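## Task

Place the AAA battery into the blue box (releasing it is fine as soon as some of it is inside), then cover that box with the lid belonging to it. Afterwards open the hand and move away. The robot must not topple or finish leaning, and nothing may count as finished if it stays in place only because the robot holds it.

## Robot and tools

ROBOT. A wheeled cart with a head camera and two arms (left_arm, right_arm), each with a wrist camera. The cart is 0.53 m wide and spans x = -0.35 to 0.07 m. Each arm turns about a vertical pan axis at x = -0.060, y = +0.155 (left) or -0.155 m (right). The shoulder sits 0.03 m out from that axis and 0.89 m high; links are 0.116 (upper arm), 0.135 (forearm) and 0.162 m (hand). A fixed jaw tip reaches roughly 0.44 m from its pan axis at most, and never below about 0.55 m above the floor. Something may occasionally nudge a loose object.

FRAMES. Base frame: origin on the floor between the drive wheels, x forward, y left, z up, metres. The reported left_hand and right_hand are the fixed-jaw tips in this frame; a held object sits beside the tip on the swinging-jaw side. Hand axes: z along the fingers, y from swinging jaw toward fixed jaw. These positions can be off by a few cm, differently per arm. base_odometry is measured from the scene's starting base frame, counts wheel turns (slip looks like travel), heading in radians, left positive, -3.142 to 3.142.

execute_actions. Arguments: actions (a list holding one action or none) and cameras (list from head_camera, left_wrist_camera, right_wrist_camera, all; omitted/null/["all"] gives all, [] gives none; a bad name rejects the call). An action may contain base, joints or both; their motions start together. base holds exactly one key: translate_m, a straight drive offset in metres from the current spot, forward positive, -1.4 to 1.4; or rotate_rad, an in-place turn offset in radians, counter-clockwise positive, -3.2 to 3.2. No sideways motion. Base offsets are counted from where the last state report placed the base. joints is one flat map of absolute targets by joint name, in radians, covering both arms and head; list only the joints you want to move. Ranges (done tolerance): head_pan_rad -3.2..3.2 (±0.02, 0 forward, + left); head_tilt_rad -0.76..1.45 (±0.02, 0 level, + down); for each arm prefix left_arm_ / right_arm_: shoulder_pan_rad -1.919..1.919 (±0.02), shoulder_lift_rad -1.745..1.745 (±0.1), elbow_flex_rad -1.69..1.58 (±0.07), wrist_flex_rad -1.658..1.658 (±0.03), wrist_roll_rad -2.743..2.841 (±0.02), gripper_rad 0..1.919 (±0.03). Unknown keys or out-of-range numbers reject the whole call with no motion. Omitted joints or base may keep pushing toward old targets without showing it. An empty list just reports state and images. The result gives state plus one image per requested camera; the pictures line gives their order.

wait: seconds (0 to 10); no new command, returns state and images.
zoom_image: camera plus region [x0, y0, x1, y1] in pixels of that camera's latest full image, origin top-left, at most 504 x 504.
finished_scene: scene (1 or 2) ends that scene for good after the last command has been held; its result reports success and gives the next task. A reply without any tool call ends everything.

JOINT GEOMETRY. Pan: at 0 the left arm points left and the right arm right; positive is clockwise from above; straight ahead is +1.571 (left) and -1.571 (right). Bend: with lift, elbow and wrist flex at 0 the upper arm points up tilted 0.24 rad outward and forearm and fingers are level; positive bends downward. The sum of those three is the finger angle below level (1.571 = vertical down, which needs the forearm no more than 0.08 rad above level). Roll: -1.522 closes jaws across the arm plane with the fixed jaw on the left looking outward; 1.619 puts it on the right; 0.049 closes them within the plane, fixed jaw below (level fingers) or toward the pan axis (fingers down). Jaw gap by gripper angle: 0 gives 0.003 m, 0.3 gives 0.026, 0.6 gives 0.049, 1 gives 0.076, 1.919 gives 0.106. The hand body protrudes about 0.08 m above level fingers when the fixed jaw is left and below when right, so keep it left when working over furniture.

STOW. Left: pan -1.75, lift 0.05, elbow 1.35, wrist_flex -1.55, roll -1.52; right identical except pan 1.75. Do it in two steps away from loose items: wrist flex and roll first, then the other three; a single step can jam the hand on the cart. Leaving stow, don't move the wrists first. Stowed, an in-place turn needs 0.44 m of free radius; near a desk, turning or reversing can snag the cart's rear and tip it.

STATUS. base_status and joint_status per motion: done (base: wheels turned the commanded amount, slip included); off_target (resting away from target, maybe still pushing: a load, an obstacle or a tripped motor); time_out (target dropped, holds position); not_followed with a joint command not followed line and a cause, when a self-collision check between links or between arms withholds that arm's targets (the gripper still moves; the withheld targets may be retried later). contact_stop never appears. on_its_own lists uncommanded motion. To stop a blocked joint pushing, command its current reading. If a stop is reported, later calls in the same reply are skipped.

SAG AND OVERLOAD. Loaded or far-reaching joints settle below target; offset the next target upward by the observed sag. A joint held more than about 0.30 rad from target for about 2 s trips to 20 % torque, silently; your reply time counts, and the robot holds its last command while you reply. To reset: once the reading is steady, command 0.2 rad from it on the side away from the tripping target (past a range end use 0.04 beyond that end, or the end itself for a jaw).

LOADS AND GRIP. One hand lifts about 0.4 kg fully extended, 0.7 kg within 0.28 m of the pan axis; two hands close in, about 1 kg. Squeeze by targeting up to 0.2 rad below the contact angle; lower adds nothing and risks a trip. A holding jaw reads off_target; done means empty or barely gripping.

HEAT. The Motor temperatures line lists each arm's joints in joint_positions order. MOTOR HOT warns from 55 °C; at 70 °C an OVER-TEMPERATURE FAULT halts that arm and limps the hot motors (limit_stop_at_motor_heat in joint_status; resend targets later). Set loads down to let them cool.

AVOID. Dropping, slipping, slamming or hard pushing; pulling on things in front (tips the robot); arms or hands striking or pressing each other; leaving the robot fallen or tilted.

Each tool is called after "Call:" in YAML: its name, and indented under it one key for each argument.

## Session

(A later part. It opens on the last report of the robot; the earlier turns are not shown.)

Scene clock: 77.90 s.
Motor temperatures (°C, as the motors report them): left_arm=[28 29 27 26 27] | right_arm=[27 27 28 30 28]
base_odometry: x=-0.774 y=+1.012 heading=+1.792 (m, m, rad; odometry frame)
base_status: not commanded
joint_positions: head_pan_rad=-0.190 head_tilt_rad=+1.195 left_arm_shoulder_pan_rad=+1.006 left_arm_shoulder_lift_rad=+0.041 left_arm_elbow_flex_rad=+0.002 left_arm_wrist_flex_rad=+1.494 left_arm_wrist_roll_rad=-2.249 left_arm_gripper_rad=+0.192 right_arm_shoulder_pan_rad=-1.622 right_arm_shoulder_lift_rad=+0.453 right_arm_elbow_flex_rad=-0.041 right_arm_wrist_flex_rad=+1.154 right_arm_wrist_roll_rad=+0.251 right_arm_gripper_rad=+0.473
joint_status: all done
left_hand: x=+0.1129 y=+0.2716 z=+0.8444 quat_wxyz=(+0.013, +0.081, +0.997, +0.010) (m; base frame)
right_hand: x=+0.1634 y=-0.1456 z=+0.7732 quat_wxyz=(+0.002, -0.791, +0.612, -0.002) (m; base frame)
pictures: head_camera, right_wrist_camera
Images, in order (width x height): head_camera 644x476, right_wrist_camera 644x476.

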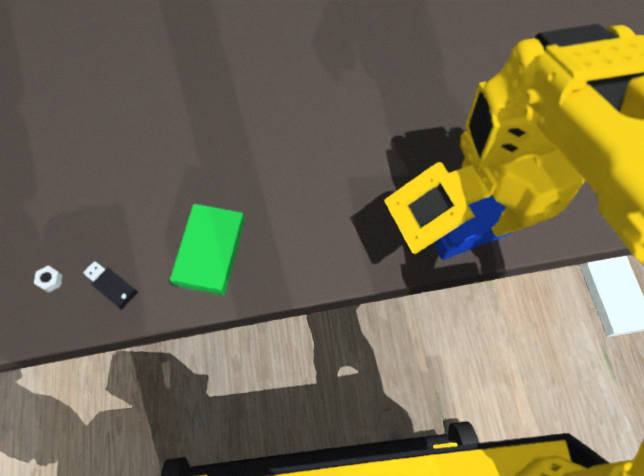

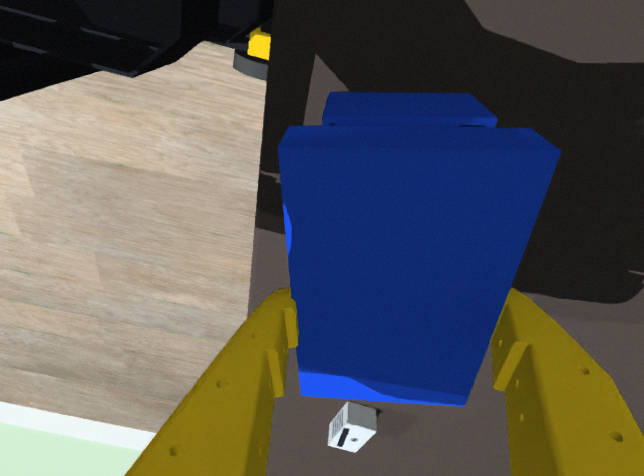

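Call:
execute_actions:
  actions:
    - {"joints":{"right_arm_shoulder_lift_rad":0.49,"right_arm_wrist_flex_rad":1.101}}
  cameras: ["right_wrist_camera"]

Call:
zoom_image:
  camera: "right_wrist_camera"
  region: [270, 70, 430, 160]

Call:
zoom_image:
  camera: "right_wrist_camera"
  region: [410, 70, 570, 160]

Scene clock: 79.57 s.
Motor temperatures (°C, as the motors report them): left_arm=[28 29 27 26 27] | right_arm=[27 27 28 30 28]
base_odometry: x=-0.774 y=+1.012 heading=+1.792 (m, m, rad; odometry frame)
base_status: not commanded
joint_positions: head_pan_rad=-0.190 head_tilt_rad=+1.195 left_arm_shoulder_pan_rad=+1.006 left_arm_shoulder_lift_rad=+0.041 left_arm_elbow_flex_rad=+0.002 left_arm_wrist_flex_rad=+1.494 left_arm_wrist_roll_rad=-2.249 left_arm_gripper_rad=+0.192 right_arm_shoulder_pan_rad=-1.622 right_arm_shoulder_lift_rad=+0.500 right_arm_elbow_flex_rad=-0.041 right_arm_wrist_flex_rad=+1.107 right_arm_wrist_roll_rad=+0.251 right_arm_gripper_rad=+0.473
joint_status: all done
left_hand: x=+0.1129 y=+0.2716 z=+0.8444 quat_wxyz=(+0.013, +0.081, +0.997, +0.010) (m; base frame)
right_hand: x=+0.1651 y=-0.1455 z=+0.7636 quat_wxyz=(+0.002, -0.791, +0.612, -0.002) (m; base frame)
pictures: right_wrist_camera
Images, in order (width x height): right_wrist_camera 644x476.

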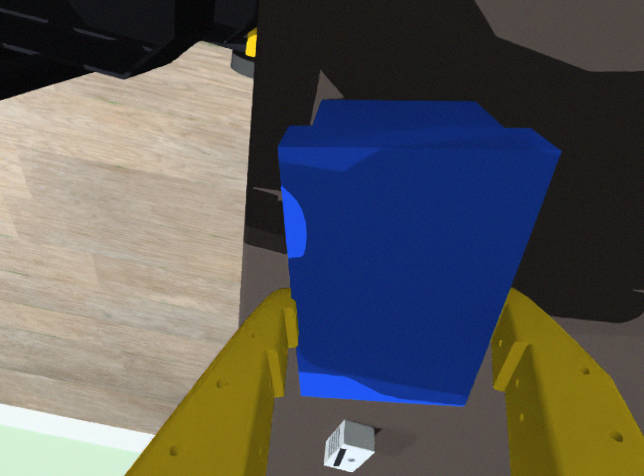

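Region (270, 70, 430, 160) of right_wrist_camera's 644x476 image, scaled by 3.150; it fills the top 284 rows of this view, and the rest is white.

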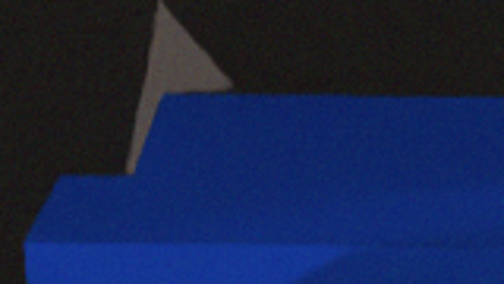

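Region (410, 70, 570, 160) of right_wrist_camera's 644x476 image, scaled by 3.150; it fills the top 284 rows of this view, and the rest is white.

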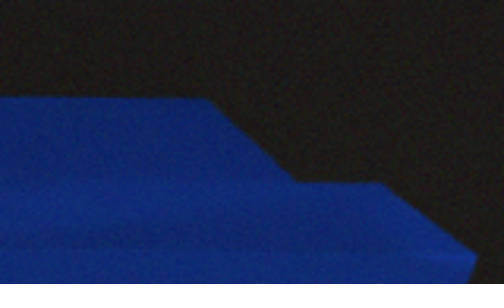

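Call:
execute_actions:
  actions:
    - {"joints":{"right_arm_shoulder_lift_rad":0.513,"right_arm_wrist_flex_rad":1.073}}
  cameras: ["right_wrist_camera"]

Call:
zoom_image:
  camera: "right_wrist_camera"
  region: [270, 70, 430, 160]

Call:
zoom_image:
  camera: "right_wrist_camera"
  region: [410, 70, 570, 160]

Scene clock: 80.43 s.
Motor temperatures (°C, as the motors report them): left_arm=[28 29 27 26 27] | right_arm=[27 27 28 30 28]
base_odometry: x=-0.774 y=+1.012 heading=+1.792 (m, m, rad; odometry frame)
base_status: not commanded
joint_positions: head_pan_rad=-0.190 head_tilt_rad=+1.195 left_arm_shoulder_pan_rad=+1.006 left_arm_shoulder_lift_rad=+0.041 left_arm_elbow_flex_rad=+0.002 left_arm_wrist_flex_rad=+1.494 left_arm_wrist_roll_rad=-2.249 left_arm_gripper_rad=+0.192 right_arm_shoulder_pan_rad=-1.622 right_arm_shoulder_lift_rad=+0.522 right_arm_elbow_flex_rad=-0.041 right_arm_wrist_flex_rad=+1.079 right_arm_wrist_roll_rad=+0.251 right_arm_gripper_rad=+0.473
joint_status: all done
left_hand: x=+0.1129 y=+0.2716 z=+0.8444 quat_wxyz=(+0.013, +0.081, +0.997, +0.010) (m; base frame)
right_hand: x=+0.1667 y=-0.1454 z=+0.7592 quat_wxyz=(+0.004, -0.791, +0.612, -0.004) (m; base frame)
pictures: right_wrist_camera
Images, in order (width x height): right_wrist_camera 644x476.

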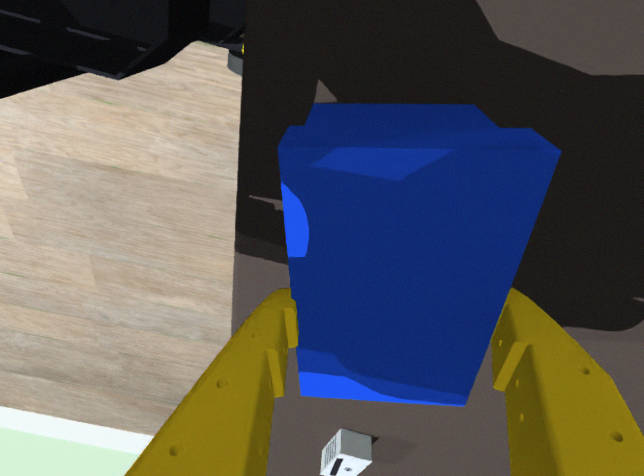

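Region (270, 70, 430, 160) of right_wrist_camera's 644x476 image, scaled by 3.150; it fills the top 284 rows of this view, and the rest is white.

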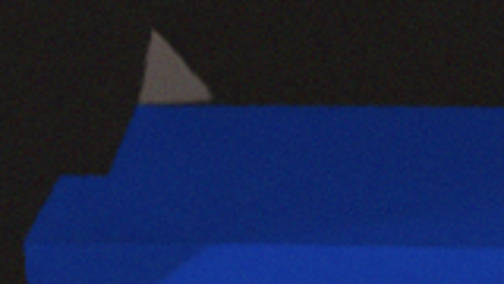

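Region (410, 70, 570, 160) of right_wrist_camera's 644x476 image, scaled by 3.150; it fills the top 284 rows of this view, and the rest is white.

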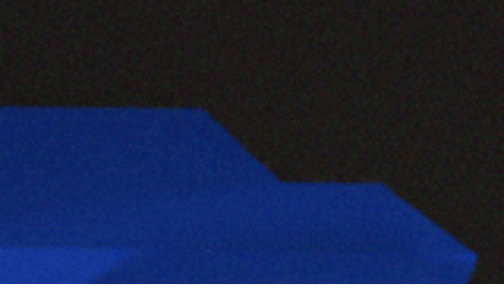

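Call:
execute_actions:
  actions:
    - {"joints":{"right_arm_shoulder_lift_rad":0.538,"right_arm_wrist_flex_rad":1.053}}
  cameras: ["right_wrist_camera"]

Call:
zoom_image:
  camera: "right_wrist_camera"
  region: [260, 70, 580, 170]

Scene clock: 81.20 s.
Motor temperatures (°C, as the motors report them): left_arm=[28 29 27 26 27] | right_arm=[27 27 28 30 28]
base_odometry: x=-0.774 y=+1.012 heading=+1.792 (m, m, rad; odometry frame)
base_status: not commanded
joint_positions: head_pan_rad=-0.190 head_tilt_rad=+1.195 left_arm_shoulder_pan_rad=+1.006 left_arm_shoulder_lift_rad=+0.041 left_arm_elbow_flex_rad=+0.002 left_arm_wrist_flex_rad=+1.494 left_arm_wrist_roll_rad=-2.249 left_arm_gripper_rad=+0.192 right_arm_shoulder_pan_rad=-1.622 right_arm_shoulder_lift_rad=+0.548 right_arm_elbow_flex_rad=-0.041 right_arm_wrist_flex_rad=+1.059 right_arm_wrist_roll_rad=+0.251 right_arm_gripper_rad=+0.473
joint_status: all done
left_hand: x=+0.1129 y=+0.2716 z=+0.8444 quat_wxyz=(+0.013, +0.081, +0.997, +0.010) (m; base frame)
right_hand: x=+0.1663 y=-0.1455 z=+0.7540 quat_wxyz=(+0.002, -0.791, +0.612, -0.002) (m; base frame)
pictures: right_wrist_camera
Images, in order (width x height): right_wrist_camera 644x476.

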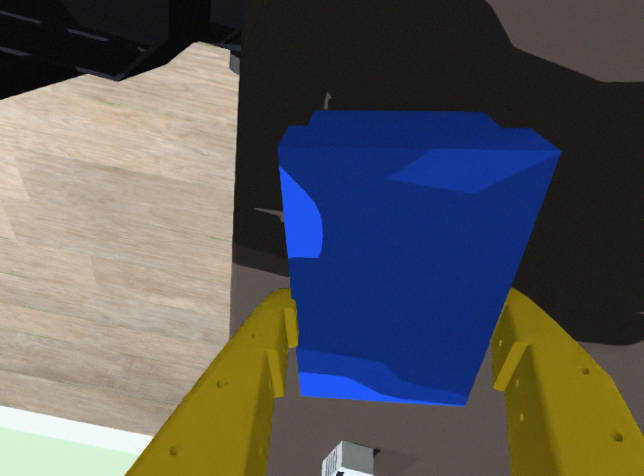

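Region (260, 70, 580, 170) of right_wrist_camera's 644x476 image, scaled by 1.575; it fills the top 158 rows of this view, and the rest is white.

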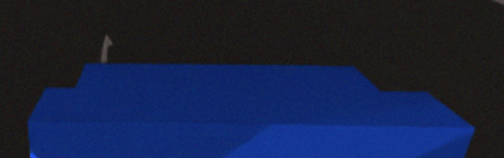

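It went past the earlier block point freely. Continue down.

Call:
execute_actions:
  actions:
    - {"joints":{"right_arm_shoulder_lift_rad":0.572,"right_arm_wrist_flex_rad":1.022}}
  cameras: ["right_wrist_camera"]

Scene clock: 81.87 s.
Motor temperatures (°C, as the motors report them): left_arm=[28 29 27 26 27] | right_arm=[27 27 28 30 28]
base_odometry: x=-0.774 y=+1.012 heading=+1.792 (m, m, rad; odometry frame)
base_status: not commanded
joint_positions: head_pan_rad=-0.190 head_tilt_rad=+1.195 left_arm_shoulder_pan_rad=+1.006 left_arm_shoulder_lift_rad=+0.041 left_arm_elbow_flex_rad=+0.002 left_arm_wrist_flex_rad=+1.494 left_arm_wrist_roll_rad=-2.249 left_arm_gripper_rad=+0.192 right_arm_shoulder_pan_rad=-1.620 right_arm_shoulder_lift_rad=+0.572 right_arm_elbow_flex_rad=-0.041 right_arm_wrist_flex_rad=+1.035 right_arm_wrist_roll_rad=+0.251 right_arm_gripper_rad=+0.473
joint_status: all done
left_hand: x=+0.1129 y=+0.2716 z=+0.8444 quat_wxyz=(+0.013, +0.081, +0.997, +0.010) (m; base frame)
right_hand: x=+0.1667 y=-0.1458 z=+0.7490 quat_wxyz=(+0.002, -0.790, +0.613, -0.002) (m; base frame)
pictures: right_wrist_camera
Images, in order (width x height): right_wrist_camera 644x476.

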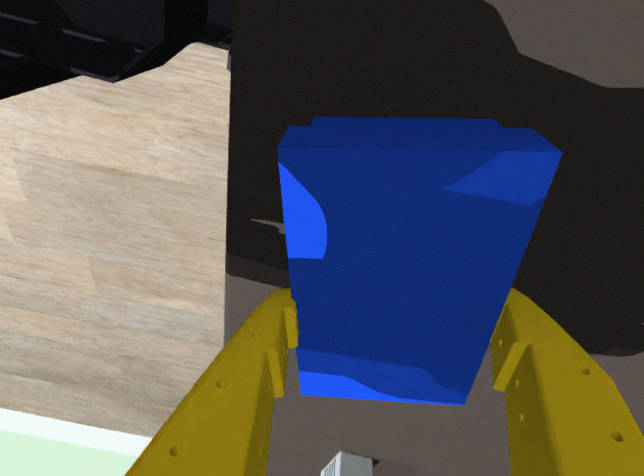

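Seated. Release and lift.

Call:
execute_actions:
  actions:
    - {"joints":{"right_arm_gripper_rad":0.8,"right_arm_shoulder_lift_rad":0.55,"right_arm_wrist_flex_rad":1.035}}
  cameras: ["right_wrist_camera"]

Call:
execute_actions:
  actions:
    - {"joints":{"right_arm_shoulder_lift_rad":0.2,"right_arm_wrist_flex_rad":1.38}}
  cameras: ["right_wrist_camera"]

Call:
execute_actions:
  actions:
    - {"base":{"translate_m":-0.3},"joints":{"head_tilt_rad":0.85,"right_arm_shoulder_pan_rad":-1.0}}
  cameras: ["head_camera"]

Call:
zoom_image:
  camera: "head_camera"
  region: [160, 130, 480, 330]

Scene clock: 82.80 s.
Motor temperatures (°C, as the motors report them): left_arm=[28 29 27 26 27] | right_arm=[27 27 28 30 28]
base_odometry: x=-0.774 y=+1.012 heading=+1.792 (m, m, rad; odometry frame)
base_status: not commanded
joint_positions: head_pan_rad=-0.190 head_tilt_rad=+1.195 left_arm_shoulder_pan_rad=+1.006 left_arm_shoulder_lift_rad=+0.041 left_arm_elbow_flex_rad=+0.002 left_arm_wrist_flex_rad=+1.494 left_arm_wrist_roll_rad=-2.249 left_arm_gripper_rad=+0.192 right_arm_shoulder_pan_rad=-1.620 right_arm_shoulder_lift_rad=+0.572 right_arm_elbow_flex_rad=-0.041 right_arm_wrist_flex_rad=+1.035 right_arm_wrist_roll_rad=+0.251 right_arm_gripper_rad=+0.787
joint_status: all done
left_hand: x=+0.1129 y=+0.2716 z=+0.8444 quat_wxyz=(+0.013, +0.081, +0.997, +0.010) (m; base frame)
right_hand: x=+0.1667 y=-0.1458 z=+0.7490 quat_wxyz=(+0.002, -0.790, +0.613, -0.002) (m; base frame)
pictures: right_wrist_camera
Images, in order (width x height): right_wrist_camera 644x476.

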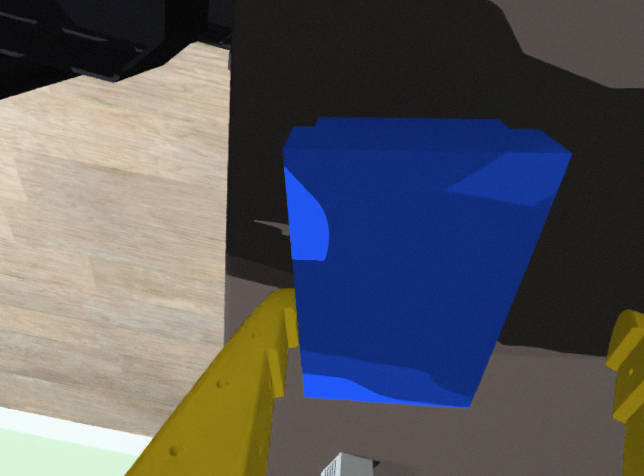

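Scene clock: 83.83 s.
Motor temperatures (°C, as the motors report them): left_arm=[28 29 27 26 27] | right_arm=[27 27 28 30 28]
base_odometry: x=-0.774 y=+1.012 heading=+1.792 (m, m, rad; odometry frame)
base_status: not commanded
joint_positions: head_pan_rad=-0.190 head_tilt_rad=+1.195 left_arm_shoulder_pan_rad=+1.006 left_arm_shoulder_lift_rad=+0.041 left_arm_elbow_flex_rad=+0.002 left_arm_wrist_flex_rad=+1.494 left_arm_wrist_roll_rad=-2.249 left_arm_gripper_rad=+0.192 right_arm_shoulder_pan_rad=-1.620 right_arm_shoulder_lift_rad=+0.250 right_arm_elbow_flex_rad=-0.041 right_arm_wrist_flex_rad=+1.372 right_arm_wrist_roll_rad=+0.251 right_arm_gripper_rad=+0.788
joint_status: all done
left_hand: x=+0.1129 y=+0.2716 z=+0.8444 quat_wxyz=(+0.013, +0.081, +0.997, +0.010) (m; base frame)
right_hand: x=+0.1489 y=-0.1467 z=+0.8127 quat_wxyz=(-0.003, -0.790, +0.613, +0.004) (m; base frame)
pictures: right_wrist_camera
Images, in order (width x height): right_wrist_camera 644x476.

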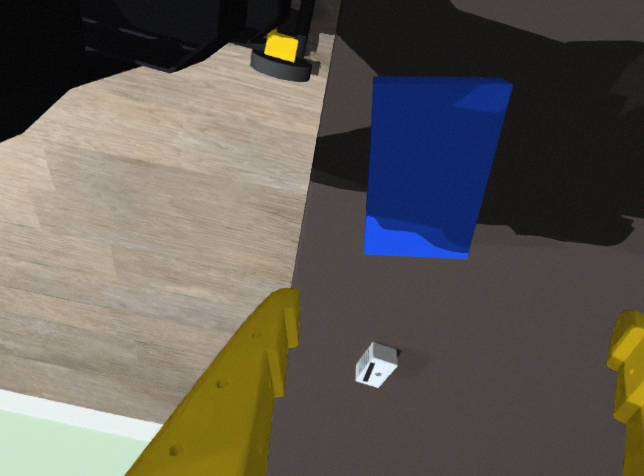

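Scene clock: 86.10 s.
Motor temperatures (°C, as the motors report them): left_arm=[28 29 27 26 27] | right_arm=[27 27 28 30 28]
base_odometry: x=-0.708 y=+0.719 heading=+1.793 (m, m, rad; odometry frame)
base_status: done
joint_positions: head_pan_rad=-0.190 head_tilt_rad=+0.865 left_arm_shoulder_pan_rad=+1.006 left_arm_shoulder_lift_rad=+0.041 left_arm_elbow_flex_rad=+0.002 left_arm_wrist_flex_rad=+1.494 left_arm_wrist_roll_rad=-2.249 left_arm_gripper_rad=+0.192 right_arm_shoulder_pan_rad=-1.007 right_arm_shoulder_lift_rad=+0.249 right_arm_elbow_flex_rad=-0.041 right_arm_wrist_flex_rad=+1.374 right_arm_wrist_roll_rad=+0.251 right_arm_gripper_rad=+0.788
joint_status: all done
left_hand: x=+0.1129 y=+0.2716 z=+0.8444 quat_wxyz=(+0.013, +0.081, +0.997, +0.010) (m; base frame)
right_hand: x=+0.1155 y=-0.2684 z=+0.8130 quat_wxyz=(-0.002, -0.568, +0.823, +0.005) (m; base frame)
pictures: head_camera
Images, in order (width x height): head_camera 644x476.

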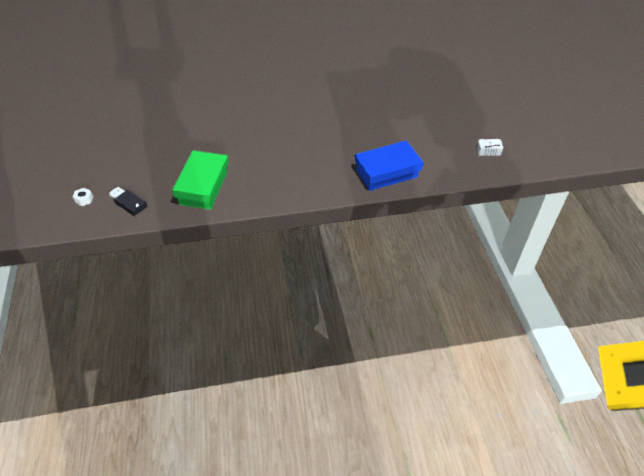

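Region (160, 130, 480, 330) of head_camera's 644x476 image, scaled by 1.575; it fills the top 315 rows of this view, and the rest is white.

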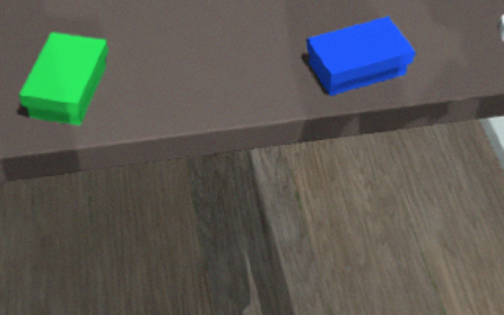

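Call:
zoom_image:
  camera: "head_camera"
  region: [340, 130, 440, 200]

Region (340, 130, 440, 200) of head_camera's 644x476 image, scaled by 5.040; it fills the top 353 rows of this view, and the rest is white.

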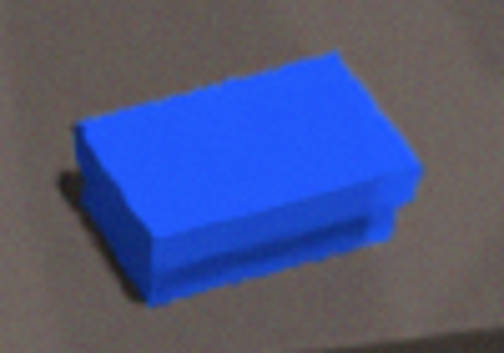

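Call:
finished_scene:
  scene: 1

The scene is finished: the task was done.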